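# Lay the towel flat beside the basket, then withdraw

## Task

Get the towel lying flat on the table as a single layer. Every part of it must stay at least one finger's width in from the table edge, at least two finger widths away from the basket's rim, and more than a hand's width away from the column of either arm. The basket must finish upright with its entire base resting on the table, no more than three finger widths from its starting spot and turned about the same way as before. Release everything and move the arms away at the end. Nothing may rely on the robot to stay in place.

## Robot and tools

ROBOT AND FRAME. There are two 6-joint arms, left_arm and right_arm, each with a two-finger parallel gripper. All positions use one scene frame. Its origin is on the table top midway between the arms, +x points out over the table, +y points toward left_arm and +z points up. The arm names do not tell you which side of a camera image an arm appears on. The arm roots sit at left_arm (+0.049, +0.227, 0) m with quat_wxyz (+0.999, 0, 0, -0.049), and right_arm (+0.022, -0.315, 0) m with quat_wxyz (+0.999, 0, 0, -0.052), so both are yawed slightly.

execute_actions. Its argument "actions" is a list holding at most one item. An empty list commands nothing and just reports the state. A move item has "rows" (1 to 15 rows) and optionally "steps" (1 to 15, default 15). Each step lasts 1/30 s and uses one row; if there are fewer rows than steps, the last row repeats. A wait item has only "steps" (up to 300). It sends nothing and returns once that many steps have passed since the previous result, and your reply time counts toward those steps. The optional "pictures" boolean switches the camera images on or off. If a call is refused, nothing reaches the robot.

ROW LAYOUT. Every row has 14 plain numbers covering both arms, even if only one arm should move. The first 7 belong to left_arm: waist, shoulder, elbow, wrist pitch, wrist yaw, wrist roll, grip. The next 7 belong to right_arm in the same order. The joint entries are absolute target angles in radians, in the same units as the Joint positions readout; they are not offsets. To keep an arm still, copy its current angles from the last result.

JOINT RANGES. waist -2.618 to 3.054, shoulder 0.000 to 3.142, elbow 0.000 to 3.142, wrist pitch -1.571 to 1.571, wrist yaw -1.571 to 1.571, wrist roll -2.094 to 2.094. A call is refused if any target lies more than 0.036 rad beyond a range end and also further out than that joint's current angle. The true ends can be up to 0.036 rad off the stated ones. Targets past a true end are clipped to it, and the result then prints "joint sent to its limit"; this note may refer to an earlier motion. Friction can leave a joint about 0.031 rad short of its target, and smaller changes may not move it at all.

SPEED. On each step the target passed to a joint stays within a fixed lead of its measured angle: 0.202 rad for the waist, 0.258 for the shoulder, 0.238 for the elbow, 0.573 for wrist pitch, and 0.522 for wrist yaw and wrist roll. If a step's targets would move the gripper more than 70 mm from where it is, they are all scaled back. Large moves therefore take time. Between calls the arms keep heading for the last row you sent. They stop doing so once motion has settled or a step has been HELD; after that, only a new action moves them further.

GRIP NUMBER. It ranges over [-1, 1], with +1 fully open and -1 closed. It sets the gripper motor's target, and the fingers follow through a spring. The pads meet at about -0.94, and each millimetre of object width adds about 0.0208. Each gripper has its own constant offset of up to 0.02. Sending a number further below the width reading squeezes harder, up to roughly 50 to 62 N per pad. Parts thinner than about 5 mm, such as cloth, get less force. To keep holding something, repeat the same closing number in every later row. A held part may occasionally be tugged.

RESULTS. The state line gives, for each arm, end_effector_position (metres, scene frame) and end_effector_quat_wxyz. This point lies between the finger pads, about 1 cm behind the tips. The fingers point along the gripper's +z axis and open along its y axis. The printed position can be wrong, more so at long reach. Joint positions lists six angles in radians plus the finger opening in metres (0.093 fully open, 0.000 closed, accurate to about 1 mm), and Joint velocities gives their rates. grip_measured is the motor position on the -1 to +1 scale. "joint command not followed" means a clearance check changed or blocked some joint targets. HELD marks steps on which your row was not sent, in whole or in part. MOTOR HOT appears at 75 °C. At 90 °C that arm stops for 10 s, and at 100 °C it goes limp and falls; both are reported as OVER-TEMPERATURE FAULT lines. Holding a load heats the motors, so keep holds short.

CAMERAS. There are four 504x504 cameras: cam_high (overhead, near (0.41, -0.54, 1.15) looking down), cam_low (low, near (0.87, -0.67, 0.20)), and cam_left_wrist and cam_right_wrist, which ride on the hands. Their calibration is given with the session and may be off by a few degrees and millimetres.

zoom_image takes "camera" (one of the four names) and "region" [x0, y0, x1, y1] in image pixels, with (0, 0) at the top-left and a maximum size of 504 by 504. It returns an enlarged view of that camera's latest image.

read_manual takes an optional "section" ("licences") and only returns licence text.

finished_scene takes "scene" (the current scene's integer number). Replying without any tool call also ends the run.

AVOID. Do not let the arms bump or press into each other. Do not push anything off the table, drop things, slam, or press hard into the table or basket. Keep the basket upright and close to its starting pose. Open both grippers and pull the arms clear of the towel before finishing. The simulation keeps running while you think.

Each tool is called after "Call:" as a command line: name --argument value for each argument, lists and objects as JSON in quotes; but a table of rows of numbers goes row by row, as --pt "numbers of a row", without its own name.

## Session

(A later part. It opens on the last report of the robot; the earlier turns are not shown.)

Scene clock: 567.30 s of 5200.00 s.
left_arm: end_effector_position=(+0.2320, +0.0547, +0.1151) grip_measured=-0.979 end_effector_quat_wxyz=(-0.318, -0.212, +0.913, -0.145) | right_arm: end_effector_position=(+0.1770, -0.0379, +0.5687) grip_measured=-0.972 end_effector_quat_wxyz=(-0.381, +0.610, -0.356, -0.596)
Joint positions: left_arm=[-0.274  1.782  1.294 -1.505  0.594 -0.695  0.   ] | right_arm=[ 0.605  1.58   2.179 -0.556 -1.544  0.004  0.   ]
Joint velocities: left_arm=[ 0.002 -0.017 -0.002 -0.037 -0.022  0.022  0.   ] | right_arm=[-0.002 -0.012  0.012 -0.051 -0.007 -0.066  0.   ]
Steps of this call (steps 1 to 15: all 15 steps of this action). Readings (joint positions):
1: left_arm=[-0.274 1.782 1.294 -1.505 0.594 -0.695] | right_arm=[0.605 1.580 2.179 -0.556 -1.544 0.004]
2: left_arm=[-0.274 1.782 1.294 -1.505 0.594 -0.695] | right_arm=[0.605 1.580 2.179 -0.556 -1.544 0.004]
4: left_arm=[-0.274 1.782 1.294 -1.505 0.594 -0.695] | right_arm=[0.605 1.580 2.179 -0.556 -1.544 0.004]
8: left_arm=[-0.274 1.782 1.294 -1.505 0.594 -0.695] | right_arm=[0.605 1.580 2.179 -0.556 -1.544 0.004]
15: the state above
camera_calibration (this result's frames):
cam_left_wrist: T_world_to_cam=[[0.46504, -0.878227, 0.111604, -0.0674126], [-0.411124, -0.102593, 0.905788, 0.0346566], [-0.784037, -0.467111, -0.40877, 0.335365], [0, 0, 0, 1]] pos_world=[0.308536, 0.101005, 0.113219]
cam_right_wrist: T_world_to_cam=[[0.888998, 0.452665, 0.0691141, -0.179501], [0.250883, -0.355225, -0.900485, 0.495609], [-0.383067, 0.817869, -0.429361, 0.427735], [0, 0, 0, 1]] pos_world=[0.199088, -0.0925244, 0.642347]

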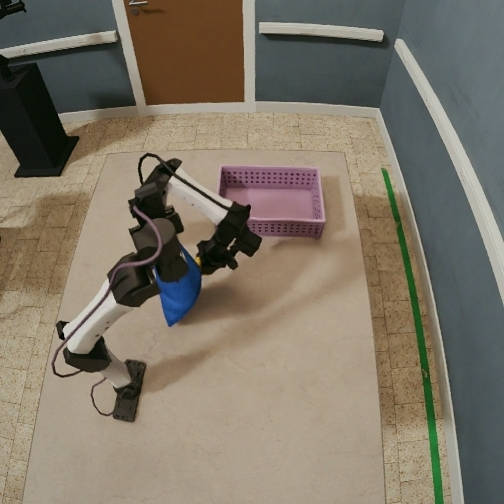

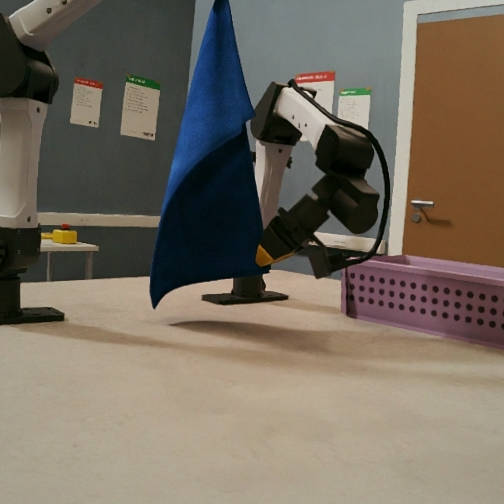

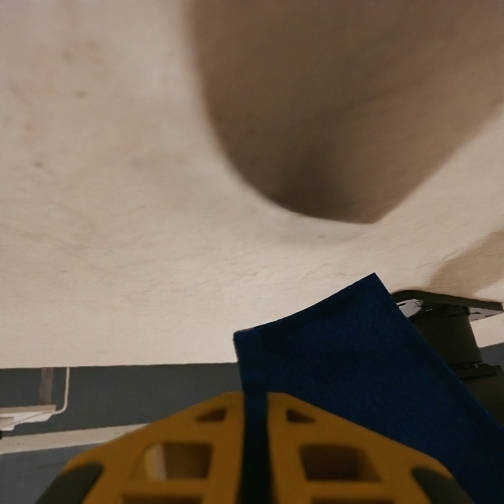

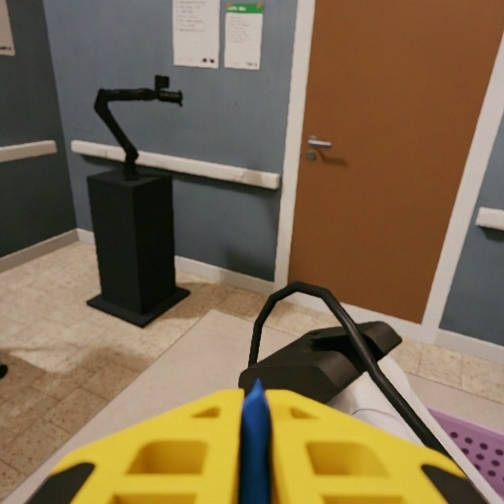

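Call:
execute_actions --actions '[{"rows":[ [-0.285,1.77,1.30,-1.515,0.59,-0.70,-1, 0.605,1.58,2.18,-0.556,-1.544,0,-1], [-0.285,1.769,1.301,-1.515,0.588,-0.704,-1, 0.603,1.579,2.177,-0.558,-1.54,0.002,-1], [-0.286,1.767,1.303,-1.515,0.585,-0.71,-1, 0.601,1.577,2.174,-0.561,-1.534,0.005,-1], [-0.287,1.765,1.305,-1.515,0.581,-0.717,-1, 0.598,1.575,2.17,-0.565,-1.525,0.009,-1], [-0.287,1.762,1.308,-1.516,0.576,-0.726,-1, 0.593,1.572,2.164,-0.57,-1.514,0.014,-1], [-0.288,1.759,1.311,-1.516,0.57,-0.738,-1, 0.589,1.568,2.158,-0.576,-1.50,0.02,-1], [-0.29,1.755,1.315,-1.516,0.564,-0.75,-1, 0.583,1.564,2.15,-0.582,-1.486,0.027,-1], [-0.291,1.75,1.319,-1.516,0.556,-0.765,-1, 0.577,1.559,2.142,-0.59,-1.47,0.035,-1], [-0.293,1.745,1.324,-1.517,0.547,-0.782,-1, 0.569,1.554,2.132,-0.599,-1.45,0.044,-1], [-0.294,1.74,1.33,-1.517,0.538,-0.80,-1, 0.562,1.548,2.121,-0.608,-1.43,0.054,-1], [-0.296,1.734,1.335,-1.518,0.528,-0.819,-1, 0.553,1.542,2.11,-0.618,-1.407,0.064,-1], [-0.298,1.728,1.342,-1.518,0.517,-0.84,-1, 0.544,1.535,2.098,-0.629,-1.383,0.075,-1], [-0.30,1.721,1.348,-1.519,0.506,-0.862,-1, 0.535,1.528,2.085,-0.64,-1.358,0.087,-1], [-0.302,1.714,1.355,-1.519,0.493,-0.885,-1, 0.524,1.521,2.071,-0.653,-1.33,0.10,-1], [-0.305,1.707,1.363,-1.52,0.481,-0.91,-1, 0.514,1.513,2.057,-0.665,-1.302,0.113,-1] ],"steps":15}]' --pictures false

Call:
execute_actions --actions '[{"rows":[ [-0.307,1.699,1.37,-1.52,0.467,-0.936,-1, 0.502,1.505,2.041,-0.679,-1.272,0.127,-1], [-0.309,1.691,1.378,-1.521,0.453,-0.963,-1, 0.491,1.496,2.026,-0.693,-1.241,0.142,-1], [-0.312,1.683,1.386,-1.521,0.439,-0.99,-1, 0.479,1.487,2.009,-0.707,-1.209,0.157,-1], [-0.315,1.674,1.395,-1.522,0.424,-1.019,-1, 0.466,1.478,1.993,-0.722,-1.176,0.172,-1], [-0.317,1.665,1.404,-1.523,0.408,-1.049,-1, 0.453,1.469,1.975,-0.738,-1.142,0.188,-1], [-0.32,1.656,1.413,-1.523,0.393,-1.079,-1, 0.44,1.459,1.957,-0.753,-1.107,0.204,-1], [-0.323,1.647,1.422,-1.524,0.377,-1.11,-1, 0.427,1.449,1.939,-0.769,-1.071,0.221,-1], [-0.326,1.637,1.431,-1.525,0.36,-1.141,-1, 0.413,1.439,1.921,-0.786,-1.035,0.238,-1], [-0.329,1.627,1.441,-1.526,0.344,-1.173,-1, 0.399,1.429,1.902,-0.802,-0.998,0.255,-1], [-0.332,1.618,1.45,-1.526,0.327,-1.206,-1, 0.385,1.418,1.883,-0.819,-0.96,0.273,-1], [-0.335,1.608,1.46,-1.527,0.31,-1.239,-1, 0.371,1.408,1.864,-0.836,-0.922,0.29,-1], [-0.338,1.598,1.47,-1.528,0.292,-1.272,-1, 0.356,1.397,1.844,-0.854,-0.884,0.308,-1], [-0.341,1.588,1.48,-1.529,0.275,-1.305,-1, 0.342,1.386,1.824,-0.871,-0.845,0.326,-1], [-0.344,1.578,1.49,-1.529,0.258,-1.339,-1, 0.327,1.376,1.805,-0.888,-0.806,0.344,-1], [-0.348,1.568,1.50,-1.53,0.24,-1.373,-1, 0.313,1.365,1.785,-0.906,-0.768,0.363,-1] ],"steps":15}]'

Call:
execute_actions --actions '[{"rows":[ [-0.351,1.557,1.51,-1.531,0.222,-1.406,-1, 0.298,1.354,1.765,-0.924,-0.729,0.381,-1], [-0.354,1.547,1.52,-1.531,0.205,-1.44,-1, 0.283,1.344,1.746,-0.941,-0.69,0.399,-1], [-0.357,1.537,1.53,-1.532,0.188,-1.473,-1, 0.269,1.333,1.726,-0.958,-0.651,0.417,-1], [-0.36,1.527,1.54,-1.533,0.17,-1.506,-1, 0.254,1.322,1.706,-0.976,-0.613,0.435,-1], [-0.363,1.517,1.55,-1.534,0.153,-1.539,-1, 0.24,1.312,1.687,-0.993,-0.575,0.452,-1], [-0.366,1.508,1.559,-1.534,0.136,-1.572,-1, 0.226,1.301,1.668,-1.01,-0.537,0.47,-1], [-0.369,1.498,1.569,-1.535,0.12,-1.604,-1, 0.212,1.291,1.649,-1.026,-0.50,0.487,-1], [-0.372,1.488,1.578,-1.536,0.103,-1.635,-1, 0.198,1.281,1.631,-1.043,-0.464,0.504,-1], [-0.375,1.479,1.587,-1.537,0.087,-1.666,-1, 0.185,1.271,1.613,-1.059,-0.428,0.521,-1], [-0.378,1.47,1.596,-1.537,0.072,-1.696,-1, 0.172,1.261,1.595,-1.074,-0.393,0.537,-1], [-0.38,1.461,1.605,-1.538,0.056,-1.726,-1, 0.159,1.252,1.577,-1.09,-0.359,0.553,-1], [-0.383,1.452,1.614,-1.539,0.041,-1.755,-1, 0.146,1.243,1.561,-1.105,-0.326,0.568,-1], [-0.386,1.444,1.622,-1.539,0.027,-1.782,-1, 0.134,1.234,1.544,-1.119,-0.294,0.583,-1], [-0.388,1.436,1.63,-1.54,0.013,-1.809,-1, 0.123,1.225,1.529,-1.133,-0.263,0.598,-1], [-0.39,1.428,1.637,-1.54,-0.001,-1.835,-1, 0.111,1.217,1.513,-1.147,-0.233,0.612,-1] ],"steps":15}]' --pictures false

Call:
execute_actions --actions '[{"rows":[ [-0.393,1.421,1.645,-1.541,-0.013,-1.86,-1, 0.101,1.209,1.499,-1.159,-0.204,0.625,-1], [-0.395,1.414,1.652,-1.541,-0.026,-1.883,-1, 0.09,1.202,1.485,-1.172,-0.177,0.638,-1], [-0.397,1.407,1.658,-1.542,-0.037,-1.905,-1, 0.081,1.195,1.472,-1.183,-0.152,0.65,-1], [-0.399,1.401,1.665,-1.542,-0.048,-1.926,-1, 0.072,1.188,1.46,-1.194,-0.128,0.661,-1], [-0.401,1.395,1.67,-1.543,-0.058,-1.945,-1, 0.063,1.182,1.449,-1.204,-0.105,0.671,-1], [-0.402,1.39,1.676,-1.543,-0.067,-1.963,-1, 0.056,1.176,1.438,-1.213,-0.085,0.681,-1], [-0.404,1.385,1.681,-1.544,-0.076,-1.98,-1, 0.048,1.171,1.428,-1.222,-0.066,0.69,-1], [-0.405,1.38,1.685,-1.544,-0.084,-1.994,-1, 0.042,1.166,1.42,-1.23,-0.049,0.698,-1], [-0.406,1.376,1.689,-1.544,-0.09,-2.007,-1, 0.036,1.162,1.412,-1.236,-0.034,0.705,-1], [-0.408,1.373,1.692,-1.544,-0.096,-2.019,-1, 0.032,1.158,1.406,-1.242,-0.021,0.711,-1], [-0.408,1.37,1.695,-1.545,-0.101,-2.028,-1, 0.027,1.155,1.40,-1.247,-0.01,0.716,-1], [-0.409,1.368,1.697,-1.545,-0.105,-2.035,-1, 0.024,1.153,1.396,-1.25,-0.001,0.72,-1], [-0.41,1.366,1.699,-1.545,-0.108,-2.04,-1, 0.022,1.151,1.393,-1.253,0.005,0.723,-1], [-0.41,1.365,1.70,-1.545,-0.11,-2.044,-1, 0.02,1.15,1.39,-1.255,0.009,0.725,-1], [-0.41,1.365,1.70,-1.545,-0.11,-2.045,-1, 0.02,1.15,1.39,-1.255,0.01,0.725,-1] ],"steps":15}]' --pictures false

Call:
execute_actions --actions '[{"steps":30}]'

Scene clock: 663.47 s of 5200.00 s.
left_arm: end_effector_position=(+0.2355, +0.0592, +0.1216) grip_measured=-0.979 end_effector_quat_wxyz=(-0.289, -0.252, +0.917, -0.111) | right_arm: end_effector_position=(+0.2196, -0.0391, +0.5482) grip_measured=-0.972 end_effector_quat_wxyz=(-0.386, +0.535, -0.469, -0.587)
Joint positions: left_arm=[-0.291  1.745  1.318 -1.507  0.527 -0.826  0.   ] | right_arm=[ 0.541  1.555  2.1   -0.619 -1.401  0.065  0.   ]
Joint velocities: left_arm=[-0.061 -0.222  0.242 -0.007 -0.256 -0.52   0.   ] | right_arm=[-0.286 -0.168 -0.393 -0.359  0.696  0.315  0.   ]
Steps of this call (steps 1 to 15: the robot went on to your last target; steps 16 to 260: nothing new was sent; then 87.00 s passed at rest; steps 261 to 275: all 15 steps of this action). Readings (joint positions):
261: left_arm=[-0.274 1.782 1.294 -1.505 0.594 -0.695] | right_arm=[0.605 1.580 2.179 -0.556 -1.544 0.004]
262: left_arm=[-0.274 1.782 1.294 -1.505 0.594 -0.696] | right_arm=[0.605 1.580 2.179 -0.556 -1.544 0.004]
264: left_arm=[-0.274 1.782 1.294 -1.505 0.593 -0.700] | right_arm=[0.605 1.580 2.179 -0.557 -1.542 0.004]
268: left_arm=[-0.279 1.782 1.294 -1.505 0.582 -0.724] | right_arm=[0.598 1.580 2.177 -0.567 -1.518 0.013]
275: the state above

Scene clock: 663.97 s of 5200.00 s.
left_arm: end_effector_position=(+0.2632, +0.0715, +0.1662) grip_measured=-0.979 end_effector_quat_wxyz=(-0.147, -0.393, +0.905, -0.071) | right_arm: end_effector_position=(+0.3161, -0.1036, +0.4615) grip_measured=-0.972 end_effector_quat_wxyz=(+0.379, -0.230, +0.752, +0.488)
Joint positions: left_arm=[-0.333  1.607  1.455 -1.512  0.314 -1.234  0.   ] | right_arm=[ 0.346  1.409  1.838 -0.833 -0.926  0.285  0.   ]
Joint velocities: left_arm=[-0.105 -0.295  0.3   -0.066 -0.447 -0.93   0.   ] | right_arm=[-0.388 -0.3   -0.574 -0.432  1.062  0.52   0.   ]
Steps of this call (steps 1 to 15: all 15 steps of this action). Readings (joint positions):
1: left_arm=[-0.293 1.736 1.327 -1.507 0.517 -0.846] | right_arm=[0.531 1.548 2.085 -0.630 -1.378 0.076]
2: left_arm=[-0.296 1.727 1.336 -1.507 0.506 -0.867] | right_arm=[0.520 1.541 2.070 -0.642 -1.352 0.088]
4: left_arm=[-0.301 1.710 1.353 -1.507 0.482 -0.914] | right_arm=[0.497 1.524 2.038 -0.667 -1.298 0.113]
8: left_arm=[-0.312 1.675 1.387 -1.508 0.427 -1.020] | right_arm=[0.446 1.484 1.970 -0.723 -1.175 0.170]
15: the state above
camera_calibration (this result's frames):
cam_left_wrist: T_world_to_cam=[[0.725985, -0.687634, -0.0102423, -0.134895], [-0.487392, -0.524968, 0.697752, 0.0876926], [-0.485175, -0.501566, -0.716266, 0.363535], [0, 0, 0, 1]] pos_world=[0.31705, 0.135614, 0.197818]
cam_right_wrist: T_world_to_cam=[[0.731718, -0.420895, -0.536131, -0.0274925], [-0.678948, -0.380662, -0.627794, 0.506304], [0.0601509, 0.823373, -0.564303, 0.41152], [0, 0, 0, 1]] pos_world=[0.339118, -0.157675, 0.535337]

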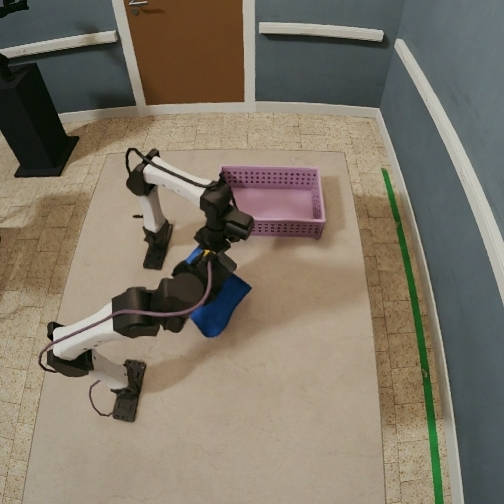

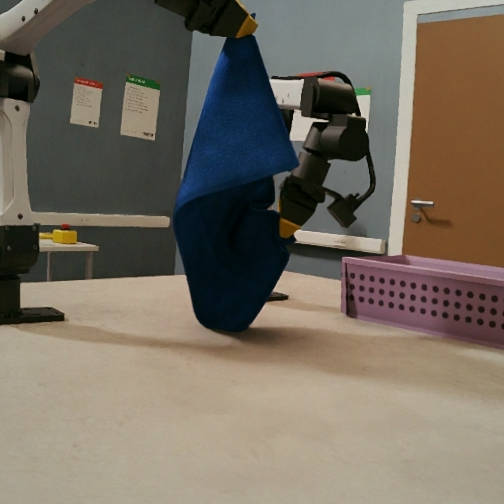

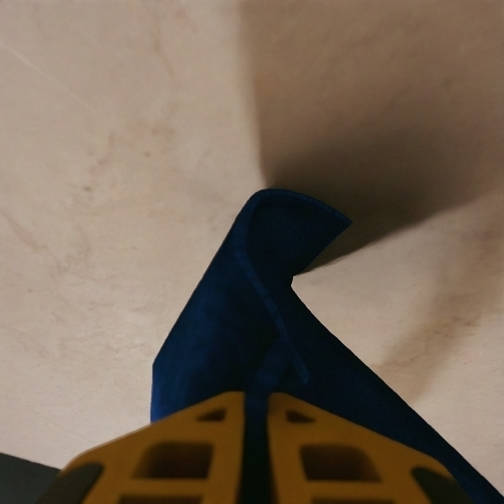

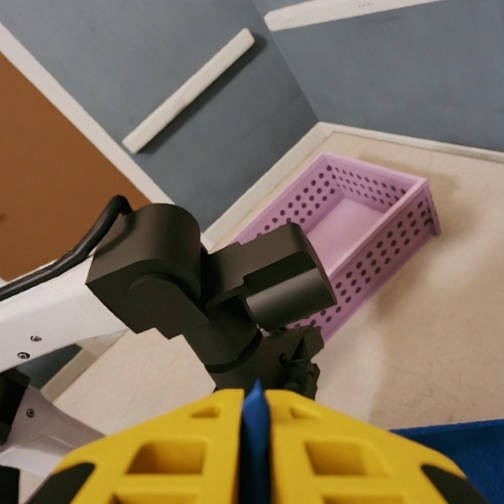

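Scene clock: 664.47 s of 5200.00 s.
left_arm: end_effector_position=(+0.2844, +0.0934, +0.2300) grip_measured=-0.979 end_effector_quat_wxyz=(+0.012, -0.574, +0.813, -0.096) | right_arm: end_effector_position=(+0.3377, -0.2423, +0.3306) grip_measured=-0.972 end_effector_quat_wxyz=(+0.310, +0.160, +0.897, +0.272)
Joint positions: left_arm=[-0.377  1.463  1.596 -1.523  0.067 -1.711  0.   ] | right_arm=[ 0.139  1.259  1.558 -1.086 -0.374  0.543  0.   ]
Joint velocities: left_arm=[-0.071 -0.242  0.222  0.007 -0.418 -0.769  0.   ] | right_arm=[-0.315 -0.256 -0.447 -0.418  0.916  0.418  0.   ]
Steps of this call (steps 1 to 15: all 15 steps of this action). Readings (joint positions):
1: left_arm=[-0.337 1.597 1.465 -1.513 0.297 -1.266] | right_arm=[0.332 1.399 1.818 -0.850 -0.888 0.303]
2: left_arm=[-0.340 1.587 1.474 -1.513 0.280 -1.299] | right_arm=[0.317 1.389 1.798 -0.867 -0.850 0.321]
4: left_arm=[-0.346 1.566 1.495 -1.515 0.245 -1.365] | right_arm=[0.288 1.368 1.758 -0.902 -0.774 0.357]
8: left_arm=[-0.358 1.526 1.534 -1.519 0.178 -1.495] | right_arm=[0.230 1.327 1.680 -0.972 -0.622 0.427]
15: the state above

Scene clock: 664.97 s of 5200.00 s.
left_arm: end_effector_position=(+0.2903, +0.1121, +0.2699) grip_measured=-0.979 end_effector_quat_wxyz=(-0.090, +0.679, -0.715, +0.139) | right_arm: end_effector_position=(+0.2943, -0.3282, +0.2683) grip_measured=-0.972 end_effector_quat_wxyz=(+0.260, +0.357, +0.891, +0.104)
Joint positions: left_arm=[-0.401  1.386  1.67  -1.533 -0.085 -2.004  0.   ] | right_arm=[ 0.032  1.178  1.413 -1.241 -0.037  0.702  0.   ]
Joint velocities: left_arm=[-0.007 -0.017  0.027 -0.007 -0.11  -0.286  0.   ] | right_arm=[-0.037 -0.056 -0.076 -0.183  0.3    0.095  0.   ]
Steps of this call (steps 1 to 15: all 15 steps of this action). Readings (joint positions):
1: left_arm=[-0.380 1.455 1.604 -1.524 0.052 -1.739] | right_arm=[0.128 1.251 1.542 -1.100 -0.341 0.558]
2: left_arm=[-0.382 1.447 1.611 -1.525 0.038 -1.766] | right_arm=[0.117 1.243 1.528 -1.115 -0.310 0.573]
4: left_arm=[-0.387 1.433 1.626 -1.526 0.011 -1.817] | right_arm=[0.097 1.228 1.500 -1.141 -0.251 0.601]
8: left_arm=[-0.393 1.409 1.649 -1.529 -0.035 -1.906] | right_arm=[0.063 1.202 1.455 -1.187 -0.150 0.649]
15: the state above

Scene clock: 665.97 s of 5200.00 s.
left_arm: end_effector_position=(+0.2913, +0.1145, +0.2707) grip_measured=-0.979 end_effector_quat_wxyz=(-0.095, +0.692, -0.702, +0.139) | right_arm: end_effector_position=(+0.2911, -0.3341, +0.2664) grip_measured=-0.972 end_effector_quat_wxyz=(+0.258, +0.371, +0.888, +0.088)
Joint positions: left_arm=[-0.401  1.385  1.671 -1.534 -0.1   -2.039  0.   ] | right_arm=[ 0.031  1.177  1.412 -1.253 -0.003  0.72   0.   ]
Joint velocities: left_arm=[-0.002 -0.002 -0.012 -0.037  0.007 -0.022  0.   ] | right_arm=[-0.017  0.022  0.007 -0.007 -0.022 -0.051  0.   ]
Steps of this call (steps 1 to 30: the robot went on to your last target). Readings (joint positions):
1: left_arm=[-0.401 1.385 1.671 -1.533 -0.088 -2.011] | right_arm=[0.031 1.177 1.412 -1.245 -0.029 0.706]
2: left_arm=[-0.401 1.385 1.671 -1.534 -0.091 -2.016] | right_arm=[0.031 1.177 1.412 -1.247 -0.023 0.709]
4: left_arm=[-0.401 1.385 1.671 -1.534 -0.095 -2.024] | right_arm=[0.031 1.177 1.412 -1.250 -0.015 0.713]
8: left_arm=[-0.401 1.385 1.671 -1.534 -0.098 -2.033] | right_arm=[0.031 1.177 1.412 -1.252 -0.007 0.717]
30: the state above
All arms were judged still, so your last target was given up. Only a new action makes them travel on or press farther. Fingers that are still opening or closing keep moving.
camera_calibration (this result's frames):
cam_left_wrist: T_world_to_cam=[[0.953006, -0.00482404, 0.302914, -0.353746], [-0.151522, -0.873418, 0.462799, 0.0567262], [0.262338, -0.486948, -0.833103, 0.285796], [0, 0, 0, 1]] pos_world=[0.270742, 0.187007, 0.318999]
cam_right_wrist: T_world_to_cam=[[-0.597243, -0.729221, -0.333972, 0.0191828], [-0.774483, 0.632584, 0.00377684, 0.477243], [0.208511, 0.260911, -0.942575, 0.362351], [0, 0, 0, 1]] pos_world=[0.305519, -0.382449, 0.346147]

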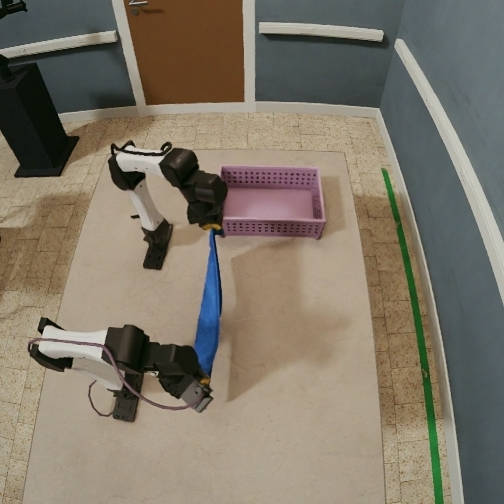

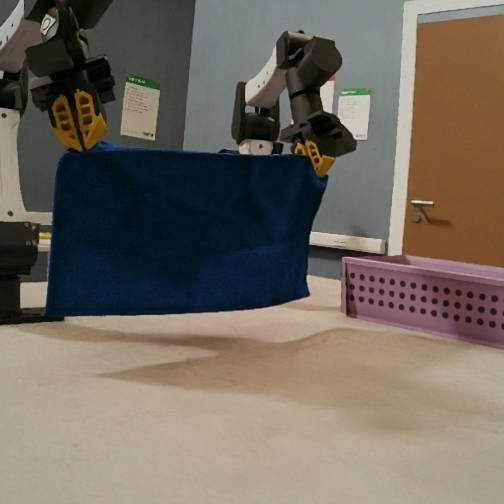

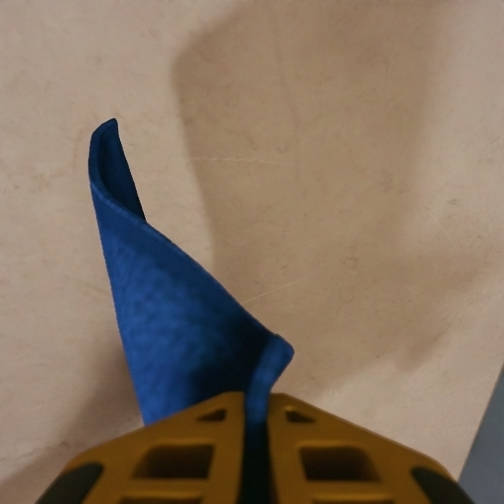

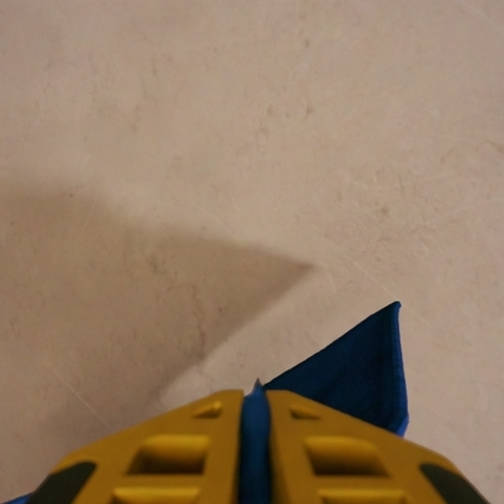

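Call:
execute_actions --actions '[{"rows":[ [-0.41,1.39,1.66,-1.54,-0.11,-2.045,-1, 0.02,1.18,1.40,-1.256,0.01,0.725,-1], [-0.41,1.393,1.652,-1.54,-0.11,-2.046,-1, 0.02,1.184,1.396,-1.258,0.01,0.724,-1], [-0.411,1.396,1.642,-1.538,-0.11,-2.047,-1, 0.019,1.188,1.39,-1.261,0.01,0.723,-1], [-0.412,1.40,1.63,-1.536,-0.11,-2.048,-1, 0.018,1.193,1.384,-1.264,0.01,0.722,-1], [-0.413,1.404,1.617,-1.535,-0.11,-2.049,-1, 0.017,1.199,1.377,-1.268,0.01,0.721,-1], [-0.414,1.408,1.603,-1.533,-0.11,-2.05,-1, 0.016,1.205,1.37,-1.272,0.01,0.72,-1], [-0.415,1.412,1.588,-1.531,-0.11,-2.052,-1, 0.015,1.211,1.362,-1.276,0.01,0.719,-1], [-0.416,1.417,1.573,-1.529,-0.11,-2.053,-1, 0.014,1.218,1.354,-1.28,0.01,0.717,-1], [-0.417,1.421,1.558,-1.527,-0.11,-2.054,-1, 0.013,1.224,1.346,-1.284,0.01,0.716,-1], [-0.418,1.425,1.544,-1.525,-0.11,-2.056,-1, 0.012,1.23,1.338,-1.288,0.01,0.714,-1], [-0.419,1.429,1.531,-1.524,-0.11,-2.057,-1, 0.011,1.236,1.331,-1.292,0.01,0.713,-1], [-0.42,1.433,1.52,-1.522,-0.11,-2.058,-1, 0.01,1.241,1.325,-1.295,0.01,0.712,-1], [-0.42,1.436,1.511,-1.521,-0.11,-2.059,-1, 0.01,1.245,1.32,-1.297,0.01,0.711,-1], [-0.42,1.438,1.504,-1.52,-0.11,-2.06,-1, 0.01,1.248,1.317,-1.299,0.01,0.71,-1], [-0.42,1.44,1.50,-1.52,-0.11,-2.06,-1, 0.01,1.25,1.315,-1.30,0.01,0.71,-1] ],"steps":15}]' --pictures false

Call:
execute_actions --actions '[{"rows":[ [-0.415,1.452,1.53,-1.521,-0.115,-2.06,-1, 0.015,1.26,1.335,-1.298,0.01,0.71,-1], [-0.412,1.467,1.55,-1.522,-0.12,-2.06,-1, 0.018,1.274,1.345,-1.295,0.01,0.71,-1], [-0.409,1.485,1.56,-1.523,-0.126,-2.06,-1, 0.02,1.29,1.351,-1.292,0.01,0.711,-1], [-0.407,1.505,1.568,-1.525,-0.132,-2.06,-1, 0.022,1.308,1.356,-1.288,0.01,0.711,-1], [-0.404,1.527,1.577,-1.526,-0.139,-2.06,-1, 0.024,1.328,1.362,-1.284,0.01,0.712,-1], [-0.402,1.549,1.586,-1.528,-0.146,-2.06,-1, 0.026,1.348,1.368,-1.28,0.01,0.712,-1], [-0.399,1.571,1.596,-1.529,-0.153,-2.06,-1, 0.027,1.368,1.374,-1.276,0.01,0.712,-1], [-0.396,1.594,1.606,-1.531,-0.16,-2.06,-1, 0.029,1.388,1.38,-1.272,0.01,0.713,-1], [-0.394,1.616,1.616,-1.532,-0.167,-2.06,-1, 0.031,1.409,1.386,-1.268,0.01,0.713,-1], [-0.391,1.638,1.626,-1.533,-0.174,-2.06,-1, 0.032,1.429,1.393,-1.264,0.01,0.713,-1], [-0.388,1.661,1.637,-1.535,-0.181,-2.06,-1, 0.034,1.449,1.40,-1.26,0.01,0.714,-1], [-0.386,1.683,1.648,-1.536,-0.189,-2.06,-1, 0.035,1.469,1.407,-1.256,0.01,0.714,-1], [-0.383,1.705,1.658,-1.537,-0.196,-2.06,-1, 0.037,1.49,1.414,-1.252,0.01,0.714,-1], [-0.381,1.728,1.669,-1.539,-0.203,-2.06,-1, 0.038,1.51,1.422,-1.248,0.01,0.715,-1], [-0.378,1.75,1.68,-1.54,-0.21,-2.06,-1, 0.04,1.53,1.43,-1.245,0.01,0.715,-1] ],"steps":15}]'

Call:
execute_actions --actions '[{"rows":[ [-0.376,1.769,1.689,-1.537,-0.217,-2.059,-1, 0.041,1.553,1.442,-1.246,0.01,0.716,-1], [-0.375,1.787,1.698,-1.534,-0.223,-2.059,-1, 0.041,1.575,1.454,-1.247,0.01,0.716,-1], [-0.373,1.806,1.707,-1.531,-0.23,-2.058,-1, 0.042,1.598,1.467,-1.248,0.01,0.717,-1], [-0.371,1.825,1.716,-1.528,-0.237,-2.057,-1, 0.043,1.621,1.48,-1.249,0.01,0.718,-1], [-0.369,1.843,1.725,-1.525,-0.243,-2.057,-1, 0.043,1.643,1.493,-1.25,0.01,0.718,-1], [-0.368,1.862,1.734,-1.522,-0.25,-2.056,-1, 0.044,1.666,1.506,-1.251,0.01,0.719,-1], [-0.366,1.881,1.743,-1.519,-0.257,-2.055,-1, 0.045,1.689,1.519,-1.252,0.01,0.72,-1], [-0.364,1.899,1.752,-1.516,-0.263,-2.055,-1, 0.045,1.711,1.533,-1.253,0.01,0.72,-1], [-0.362,1.918,1.762,-1.513,-0.27,-2.054,-1, 0.046,1.734,1.547,-1.254,0.01,0.721,-1], [-0.361,1.937,1.771,-1.51,-0.277,-2.053,-1, 0.047,1.757,1.56,-1.255,0.01,0.722,-1], [-0.359,1.955,1.781,-1.507,-0.283,-2.053,-1, 0.047,1.779,1.574,-1.256,0.01,0.722,-1], [-0.357,1.974,1.79,-1.504,-0.29,-2.052,-1, 0.048,1.802,1.588,-1.257,0.01,0.723,-1], [-0.355,1.993,1.80,-1.501,-0.297,-2.051,-1, 0.049,1.825,1.602,-1.258,0.01,0.724,-1], [-0.354,2.011,1.81,-1.498,-0.303,-2.051,-1, 0.049,1.847,1.616,-1.259,0.01,0.724,-1], [-0.352,2.03,1.82,-1.495,-0.31,-2.05,-1, 0.05,1.87,1.63,-1.26,0.01,0.725,-1] ],"steps":15}]'

Scene clock: 708.87 s of 5200.00 s.
left_arm: end_effector_position=(+0.2795, +0.1180, +0.2238) grip_measured=-0.979 end_effector_quat_wxyz=(-0.071, +0.697, -0.711, +0.060) | right_arm: end_effector_position=(+0.2825, -0.3359, +0.2244) grip_measured=-0.972 end_effector_quat_wxyz=(+0.185, +0.382, +0.903, +0.062)
Joint positions: left_arm=[-0.412  1.42   1.535 -1.532 -0.101 -2.051  0.   ] | right_arm=[ 0.022  1.231  1.338 -1.286 -0.003  0.718  0.   ]
Joint velocities: left_arm=[-0.017  0.129 -0.237  0.066  0.022  0.051  0.   ] | right_arm=[-0.007  0.173 -0.168 -0.095 -0.007  0.007  0.   ]
Steps of this call (steps 1 to 1272: nothing new was sent; steps 1273 to 1287: all 15 steps of this action). Readings (joint positions):
1273: left_arm=[-0.401 1.385 1.671 -1.534 -0.100 -2.039] | right_arm=[0.031 1.177 1.412 -1.253 -0.003 0.720]
1274: left_arm=[-0.401 1.385 1.671 -1.534 -0.100 -2.039] | right_arm=[0.031 1.177 1.412 -1.253 -0.003 0.720]
1276: left_arm=[-0.401 1.385 1.671 -1.534 -0.100 -2.040] | right_arm=[0.031 1.177 1.412 -1.255 -0.003 0.720]
1280: left_arm=[-0.405 1.385 1.630 -1.532 -0.101 -2.043] | right_arm=[0.029 1.179 1.395 -1.261 -0.003 0.720]
1287: the state above
After step 1272, the last 10 steps of your reply time or wait did not run and took no scene time. You can wait again.

Scene clock: 709.37 s of 5200.00 s.
left_arm: end_effector_position=(+0.3238, +0.1136, +0.1801) grip_measured=-0.979 end_effector_quat_wxyz=(-0.079, +0.702, -0.707, -0.037) | right_arm: end_effector_position=(+0.3141, -0.3376, +0.1744) grip_measured=-0.972 end_effector_quat_wxyz=(+0.092, +0.386, +0.918, +0.031)
Joint positions: left_arm=[-0.392  1.696  1.633 -1.532 -0.173 -2.055  0.   ] | right_arm=[ 0.026  1.482  1.384 -1.277 -0.001  0.718  0.   ]
Joint velocities: left_arm=[ 0.056  0.628  0.305  0.11  -0.183 -0.037  0.   ] | right_arm=[ 0.051  0.559  0.252  0.066 -0.051  0.007  0.   ]
Steps of this call (steps 1 to 15: all 15 steps of this action). Readings (joint positions):
1: left_arm=[-0.412 1.426 1.534 -1.534 -0.101 -2.052] | right_arm=[0.022 1.238 1.337 -1.291 -0.003 0.718]
2: left_arm=[-0.412 1.434 1.534 -1.532 -0.103 -2.052] | right_arm=[0.022 1.244 1.337 -1.292 -0.003 0.718]
4: left_arm=[-0.412 1.451 1.535 -1.531 -0.109 -2.053] | right_arm=[0.022 1.260 1.337 -1.292 -0.003 0.718]
8: left_arm=[-0.411 1.529 1.566 -1.532 -0.129 -2.054] | right_arm=[0.022 1.329 1.339 -1.292 -0.002 0.718]
15: the state above
camera_calibration (this result's frames):
cam_left_wrist: T_world_to_cam=[[0.999393, -0.00868925, 0.033734, -0.323458], [-0.0176871, -0.960853, 0.276495, 0.102994], [0.0300109, -0.276924, -0.960423, 0.275625], [0, 0, 0, 1]] pos_world=[0.316811, 0.172479, 0.24715]
cam_right_wrist: T_world_to_cam=[[-0.681821, -0.721406, -0.121214, -0.0082422], [-0.719519, 0.631474, 0.28902, 0.430249], [-0.131958, 0.284276, -0.949618, 0.387841], [0, 0, 0, 1]] pos_world=[0.355131, -0.387891, 0.242951]

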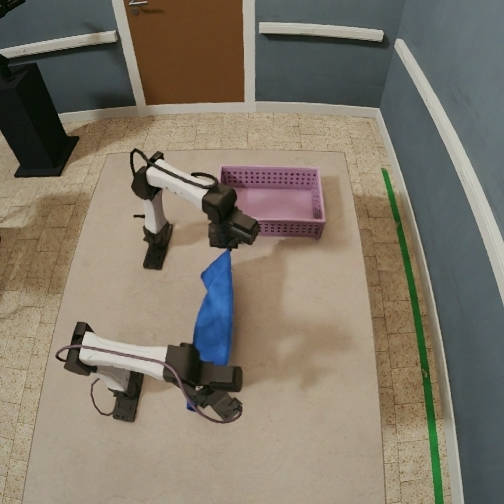

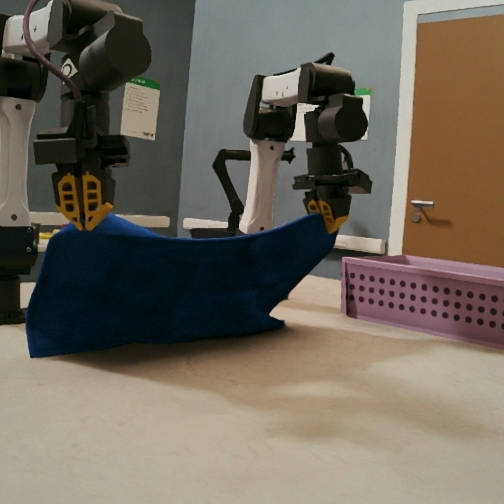

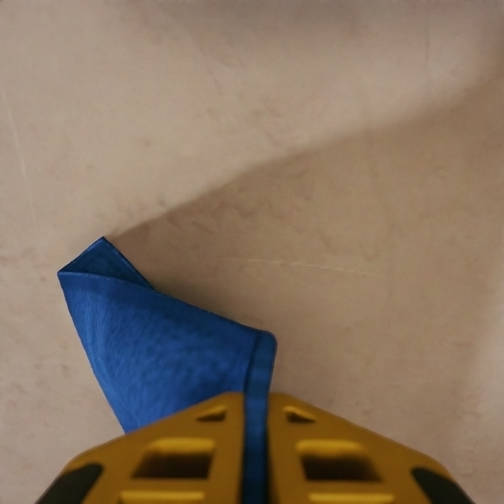

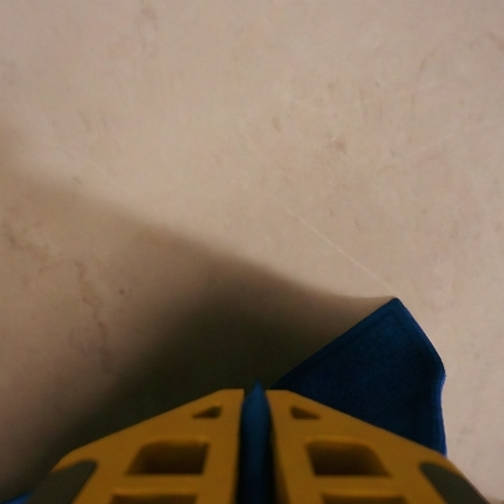

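Scene clock: 709.87 s of 5200.00 s.
left_arm: end_effector_position=(+0.3755, +0.1152, +0.1319) grip_measured=-0.979 end_effector_quat_wxyz=(-0.107, +0.699, -0.698, -0.112) | right_arm: end_effector_position=(+0.3733, -0.3380, +0.1277) grip_measured=-0.972 end_effector_quat_wxyz=(+0.031, +0.382, +0.924, +0.011)
Joint positions: left_arm=[-0.365  1.978  1.776 -1.518 -0.274 -2.055  0.   ] | right_arm=[ 0.038  1.817  1.577 -1.266 -0.001  0.718  0.   ]
Joint velocities: left_arm=[ 0.051  0.549  0.266  0.081 -0.198  0.051  0.   ] | right_arm=[ 0.022  0.652  0.383 -0.037 -0.051  0.022  0.   ]
Steps of this call (steps 1 to 15: all 15 steps of this action). Readings (joint positions):
1: left_arm=[-0.390 1.718 1.644 -1.532 -0.180 -2.055] | right_arm=[0.028 1.503 1.394 -1.275 -0.001 0.718]
2: left_arm=[-0.388 1.738 1.654 -1.532 -0.187 -2.055] | right_arm=[0.029 1.523 1.404 -1.274 -0.001 0.718]
4: left_arm=[-0.384 1.777 1.672 -1.532 -0.201 -2.055] | right_arm=[0.031 1.567 1.429 -1.272 -0.001 0.718]
8: left_arm=[-0.377 1.848 1.709 -1.530 -0.228 -2.055] | right_arm=[0.034 1.657 1.481 -1.269 -0.001 0.718]
15: the state above
camera_calibration (this result's frames):
cam_left_wrist: T_world_to_cam=[[0.999465, 0.00947448, -0.0312939, -0.366982], [0.0135841, -0.990909, 0.133845, 0.129313], [-0.0297413, -0.134198, -0.990508, 0.238237], [0, 0, 0, 1]] pos_world=[0.372114, 0.163585, 0.207183]
cam_right_wrist: T_world_to_cam=[[-0.683952, -0.728465, -0.0393559, 0.0141631], [-0.68283, 0.62025, 0.386049, 0.456643], [-0.256812, 0.290912, -0.921639, 0.396643], [0, 0, 0, 1]] pos_world=[0.42336, -0.388304, 0.189832]

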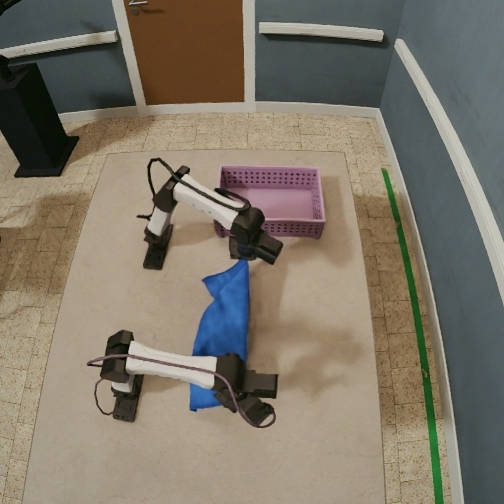

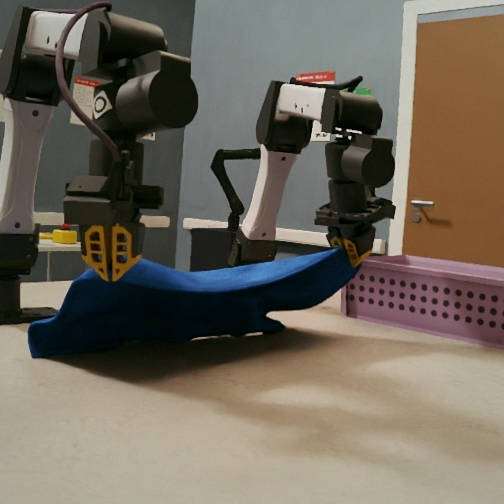

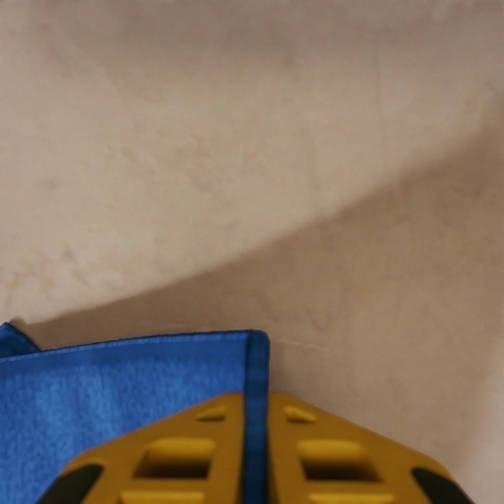

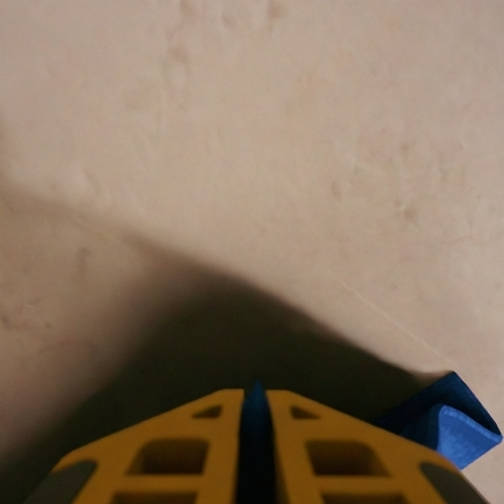

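Call:
execute_actions --actions '[]'

Call:
zoom_image --camera "cam_high" --region '[150, 240, 330, 440]'

Call:
zoom_image --camera "cam_low" --region '[0, 220, 380, 400]'

Scene clock: 714.80 s of 5200.00 s.
left_arm: end_effector_position=(+0.3835, +0.1174, +0.1205) grip_measured=-0.979 end_effector_quat_wxyz=(-0.116, +0.697, -0.697, -0.125) | right_arm: end_effector_position=(+0.3790, -0.3380, +0.1154) grip_measured=-0.972 end_effector_quat_wxyz=(+0.017, +0.382, +0.924, +0.006)
Joint positions: left_arm=[-0.361  2.022  1.786 -1.503 -0.299 -2.055  0.   ] | right_arm=[ 0.039  1.867  1.594 -1.261 -0.001  0.719  0.   ]
Joint velocities: left_arm=[-0.022  0.002 -0.002  0.007 -0.007  0.007  0.   ] | right_arm=[ 0.002  0.002 -0.012 -0.037  0.007 -0.007  0.   ]
Steps of this call (steps 1 to 30: the robot went on to your last target; steps 31 to 120: nothing new was sent; then 0.93 s passed at rest). Readings (joint positions):
1: left_arm=[-0.364 1.995 1.783 -1.513 -0.279 -2.055] | right_arm=[0.039 1.837 1.588 -1.264 -0.001 0.718]
2: left_arm=[-0.362 2.007 1.786 -1.508 -0.284 -2.055] | right_arm=[0.039 1.851 1.593 -1.261 -0.001 0.718]
4: left_arm=[-0.361 2.020 1.786 -1.504 -0.289 -2.055] | right_arm=[0.039 1.866 1.594 -1.261 -0.001 0.719]
8: left_arm=[-0.361 2.022 1.786 -1.503 -0.296 -2.055] | right_arm=[0.039 1.867 1.594 -1.261 -0.001 0.719]
120: the state above
All arms were judged still, so your last target was given up. Only a new action makes them travel on or press farther. Fingers that are still opening or closing keep moving.
camera_calibration (this result's frames):
cam_left_wrist: T_world_to_cam=[[0.999255, 0.0103124, -0.0371982, -0.374631], [0.0140887, -0.99461, 0.10273, 0.136833], [-0.0359383, -0.103177, -0.994014, 0.226568], [0, 0, 0, 1]] pos_world=[0.380566, 0.163336, 0.197219]
cam_right_wrist: T_world_to_cam=[[-0.684818, -0.728406, -0.0211692, 0.0157759], [-0.671653, 0.619659, 0.406085, 0.458491], [-0.282677, 0.292313, -0.91359, 0.396177], [0, 0, 0, 1]] pos_world=[0.430741, -0.388425, 0.176091]

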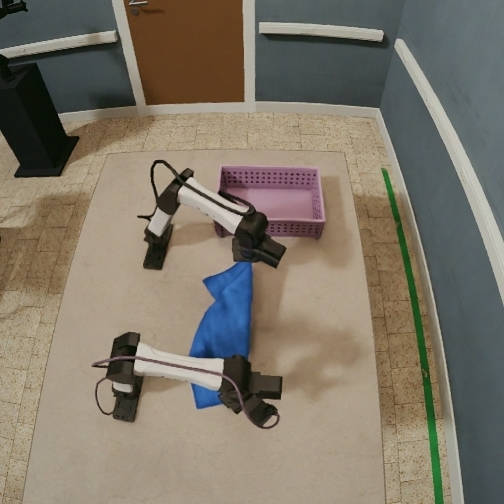

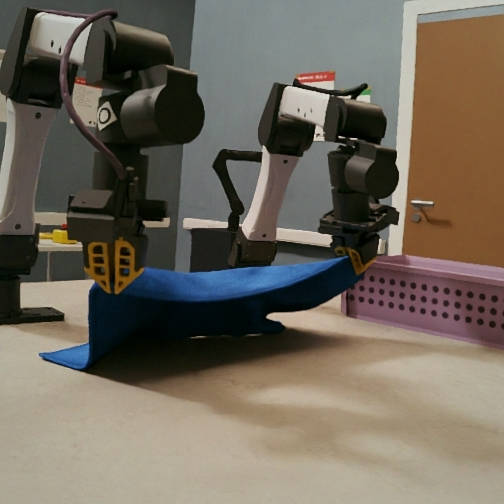

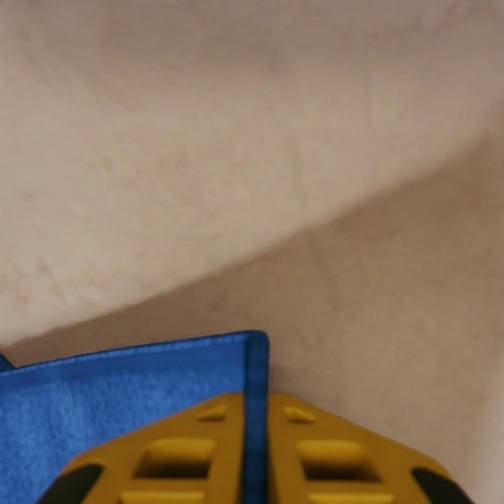

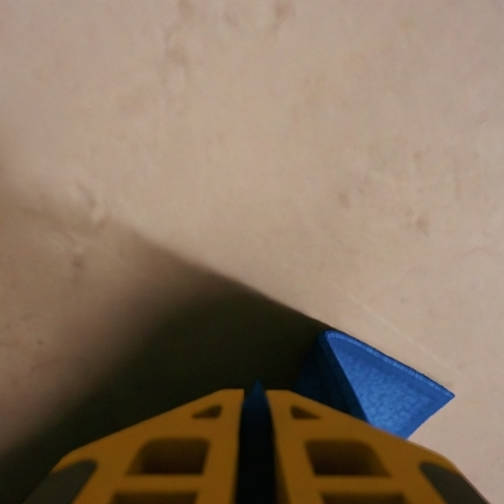

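Region (150, 240, 330, 440) of cam_high's 504x504 image, scaled by 2.520, with more detail than that image has; it fills the left 454 columns of this view, and the rest is white.

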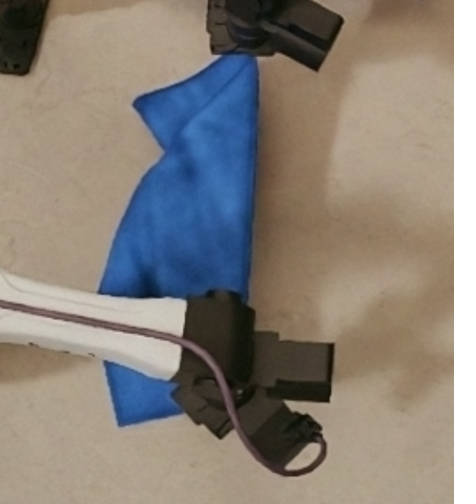

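Region (0, 220, 380, 400) of cam_low's 504x504 image, scaled by 1.326, with more detail than that image has; it fills the top 239 rows of this view, and the rest is white.

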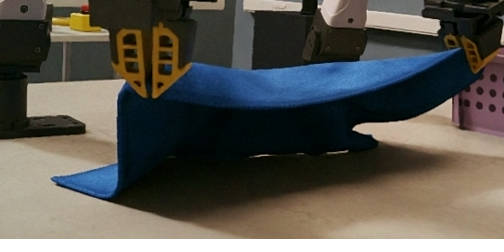

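Call:
execute_actions --actions '[{"rows":[ [-0.351,2.031,1.824,-1.50,-0.31,-2.05,-1, 0.05,1.873,1.634,-1.262,0.01,0.725,-1], [-0.349,2.033,1.832,-1.503,-0.31,-2.048,-1, 0.051,1.88,1.643,-1.264,0.01,0.725,-1], [-0.346,2.037,1.845,-1.506,-0.31,-2.046,-1, 0.051,1.89,1.656,-1.266,0.01,0.726,-1], [-0.343,2.042,1.861,-1.509,-0.31,-2.044,-1, 0.052,1.904,1.673,-1.269,0.01,0.726,-1], [-0.339,2.048,1.881,-1.512,-0.31,-2.042,-1, 0.053,1.92,1.694,-1.273,0.01,0.726,-1], [-0.334,2.055,1.903,-1.516,-0.31,-2.039,-1, 0.054,1.939,1.717,-1.278,0.01,0.727,-1], [-0.329,2.062,1.926,-1.52,-0.31,-2.036,-1, 0.055,1.958,1.741,-1.283,0.01,0.727,-1], [-0.323,2.068,1.949,-1.524,-0.31,-2.033,-1, 0.056,1.977,1.766,-1.288,0.01,0.728,-1], [-0.318,2.075,1.972,-1.527,-0.31,-2.03,-1, 0.057,1.996,1.79,-1.292,0.01,0.728,-1], [-0.313,2.082,1.994,-1.53,-0.31,-2.028,-1, 0.057,2.015,1.813,-1.297,0.01,0.729,-1], [-0.309,2.088,2.014,-1.533,-0.31,-2.025,-1, 0.058,2.031,1.834,-1.301,0.01,0.729,-1], [-0.305,2.093,2.03,-1.536,-0.31,-2.023,-1, 0.059,2.045,1.851,-1.305,0.01,0.729,-1], [-0.303,2.097,2.043,-1.538,-0.31,-2.021,-1, 0.059,2.055,1.865,-1.308,0.01,0.73,-1], [-0.301,2.099,2.052,-1.539,-0.31,-2.02,-1, 0.06,2.062,1.874,-1.309,0.01,0.73,-1], [-0.30,2.10,2.055,-1.54,-0.31,-2.02,-1, 0.06,2.065,1.877,-1.31,0.01,0.73,-1] ],"steps":15}]' --pictures false

Call:
execute_actions --actions '[{"steps":20}]'

Scene clock: 726.37 s of 5200.00 s.
left_arm: end_effector_position=(+0.4319, +0.1166, +0.1563) grip_measured=-0.979 end_effector_quat_wxyz=(-0.141, +0.717, -0.680, -0.052) | right_arm: end_effector_position=(+0.4322, -0.3374, +0.1143) grip_measured=-0.972 end_effector_quat_wxyz=(+0.037, +0.379, +0.925, +0.013)
Joint positions: left_arm=[-0.31   2.073  2.016 -1.515 -0.302 -2.031  0.   ] | right_arm=[ 0.05   2.044  1.833 -1.282  0.     0.723  0.   ]
Joint velocities: left_arm=[ 0.066  0.056  0.252 -0.022 -0.066  0.022  0.   ] | right_arm=[0.027 0.31  0.203 0.051 0.022 0.007 0.   ]
Steps of this call (steps 1 to 90: nothing new was sent; then 8.07 s passed at rest; steps 91 to 105: all 15 steps of this action). Readings (joint positions):
91: left_arm=[-0.361 2.022 1.786 -1.503 -0.299 -2.055] | right_arm=[0.039 1.867 1.594 -1.261 -0.001 0.719]
92: left_arm=[-0.361 2.022 1.789 -1.504 -0.299 -2.054] | right_arm=[0.039 1.867 1.597 -1.262 -0.001 0.719]
94: left_arm=[-0.360 2.022 1.805 -1.504 -0.299 -2.053] | right_arm=[0.039 1.874 1.616 -1.266 -0.001 0.720]
98: left_arm=[-0.345 2.035 1.885 -1.509 -0.300 -2.047] | right_arm=[0.041 1.923 1.701 -1.274 -0.000 0.721]
105: the state above

Scene clock: 727.03 s of 5200.00 s.
left_arm: end_effector_position=(+0.4320, +0.1180, +0.1566) grip_measured=-0.979 end_effector_quat_wxyz=(-0.140, +0.716, -0.682, -0.056) | right_arm: end_effector_position=(+0.4309, -0.3368, +0.1120) grip_measured=-0.972 end_effector_quat_wxyz=(+0.028, +0.379, +0.925, +0.010)
Joint positions: left_arm=[-0.307  2.079  2.026 -1.526 -0.303 -2.025  0.   ] | right_arm=[ 0.051  2.057  1.845 -1.299  0.     0.724  0.   ]
Joint velocities: left_arm=[-0.012 -0.017 -0.007 -0.037  0.007  0.022  0.   ] | right_arm=[-0.012 -0.002  0.002  0.022 -0.022  0.051  0.   ]
Steps of this call (steps 1 to 20: the robot went on to your last target). Readings (joint positions):
1: left_arm=[-0.308 2.074 2.022 -1.515 -0.303 -2.030] | right_arm=[0.050 2.051 1.838 -1.283 0.000 0.723]
2: left_arm=[-0.307 2.075 2.025 -1.516 -0.303 -2.029] | right_arm=[0.051 2.055 1.840 -1.284 0.000 0.723]
4: left_arm=[-0.307 2.075 2.026 -1.519 -0.303 -2.027] | right_arm=[0.051 2.057 1.841 -1.289 0.000 0.724]
8: left_arm=[-0.307 2.078 2.026 -1.524 -0.303 -2.026] | right_arm=[0.051 2.057 1.845 -1.296 0.000 0.724]
20: the state above
camera_calibration (this result's frames):
cam_left_wrist: T_world_to_cam=[[0.994203, 0.0380471, 0.100563, -0.444475], [0.0207893, -0.985672, 0.16739, 0.118993], [0.10549, -0.164329, -0.980749, 0.208282], [0, 0, 0, 1]] pos_world=[0.417453, 0.168426, 0.229052]
cam_right_wrist: T_world_to_cam=[[-0.679489, -0.732858, -0.0348297, 0.049835], [-0.684545, 0.616183, 0.389508, 0.500307], [-0.263993, 0.288509, -0.920364, 0.39881], [0, 0, 0, 1]] pos_world=[0.481628, -0.386819, 0.173912]

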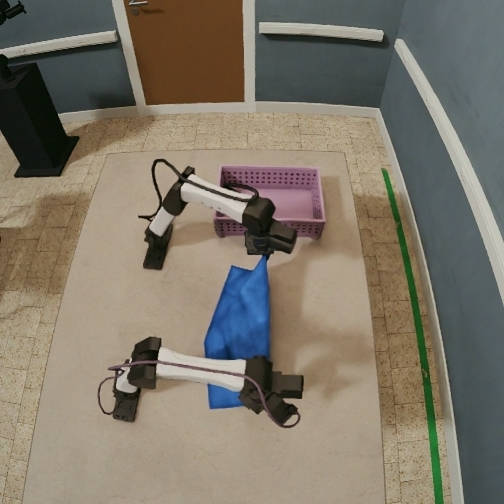

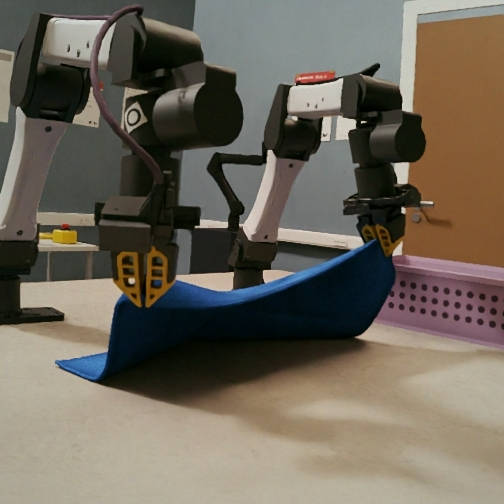

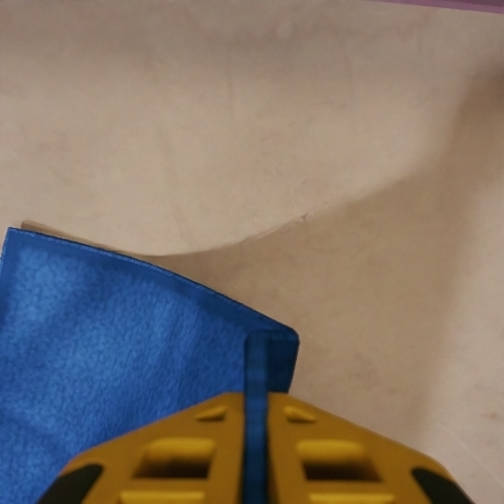

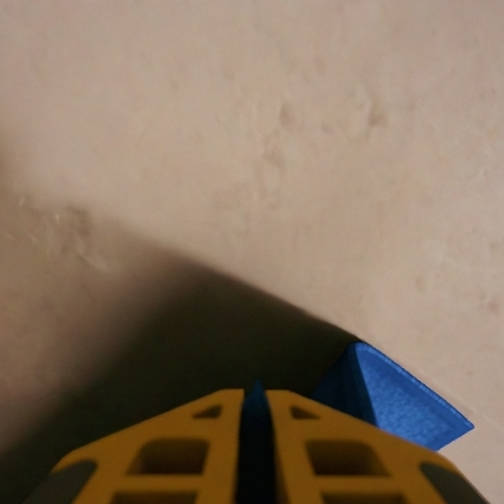

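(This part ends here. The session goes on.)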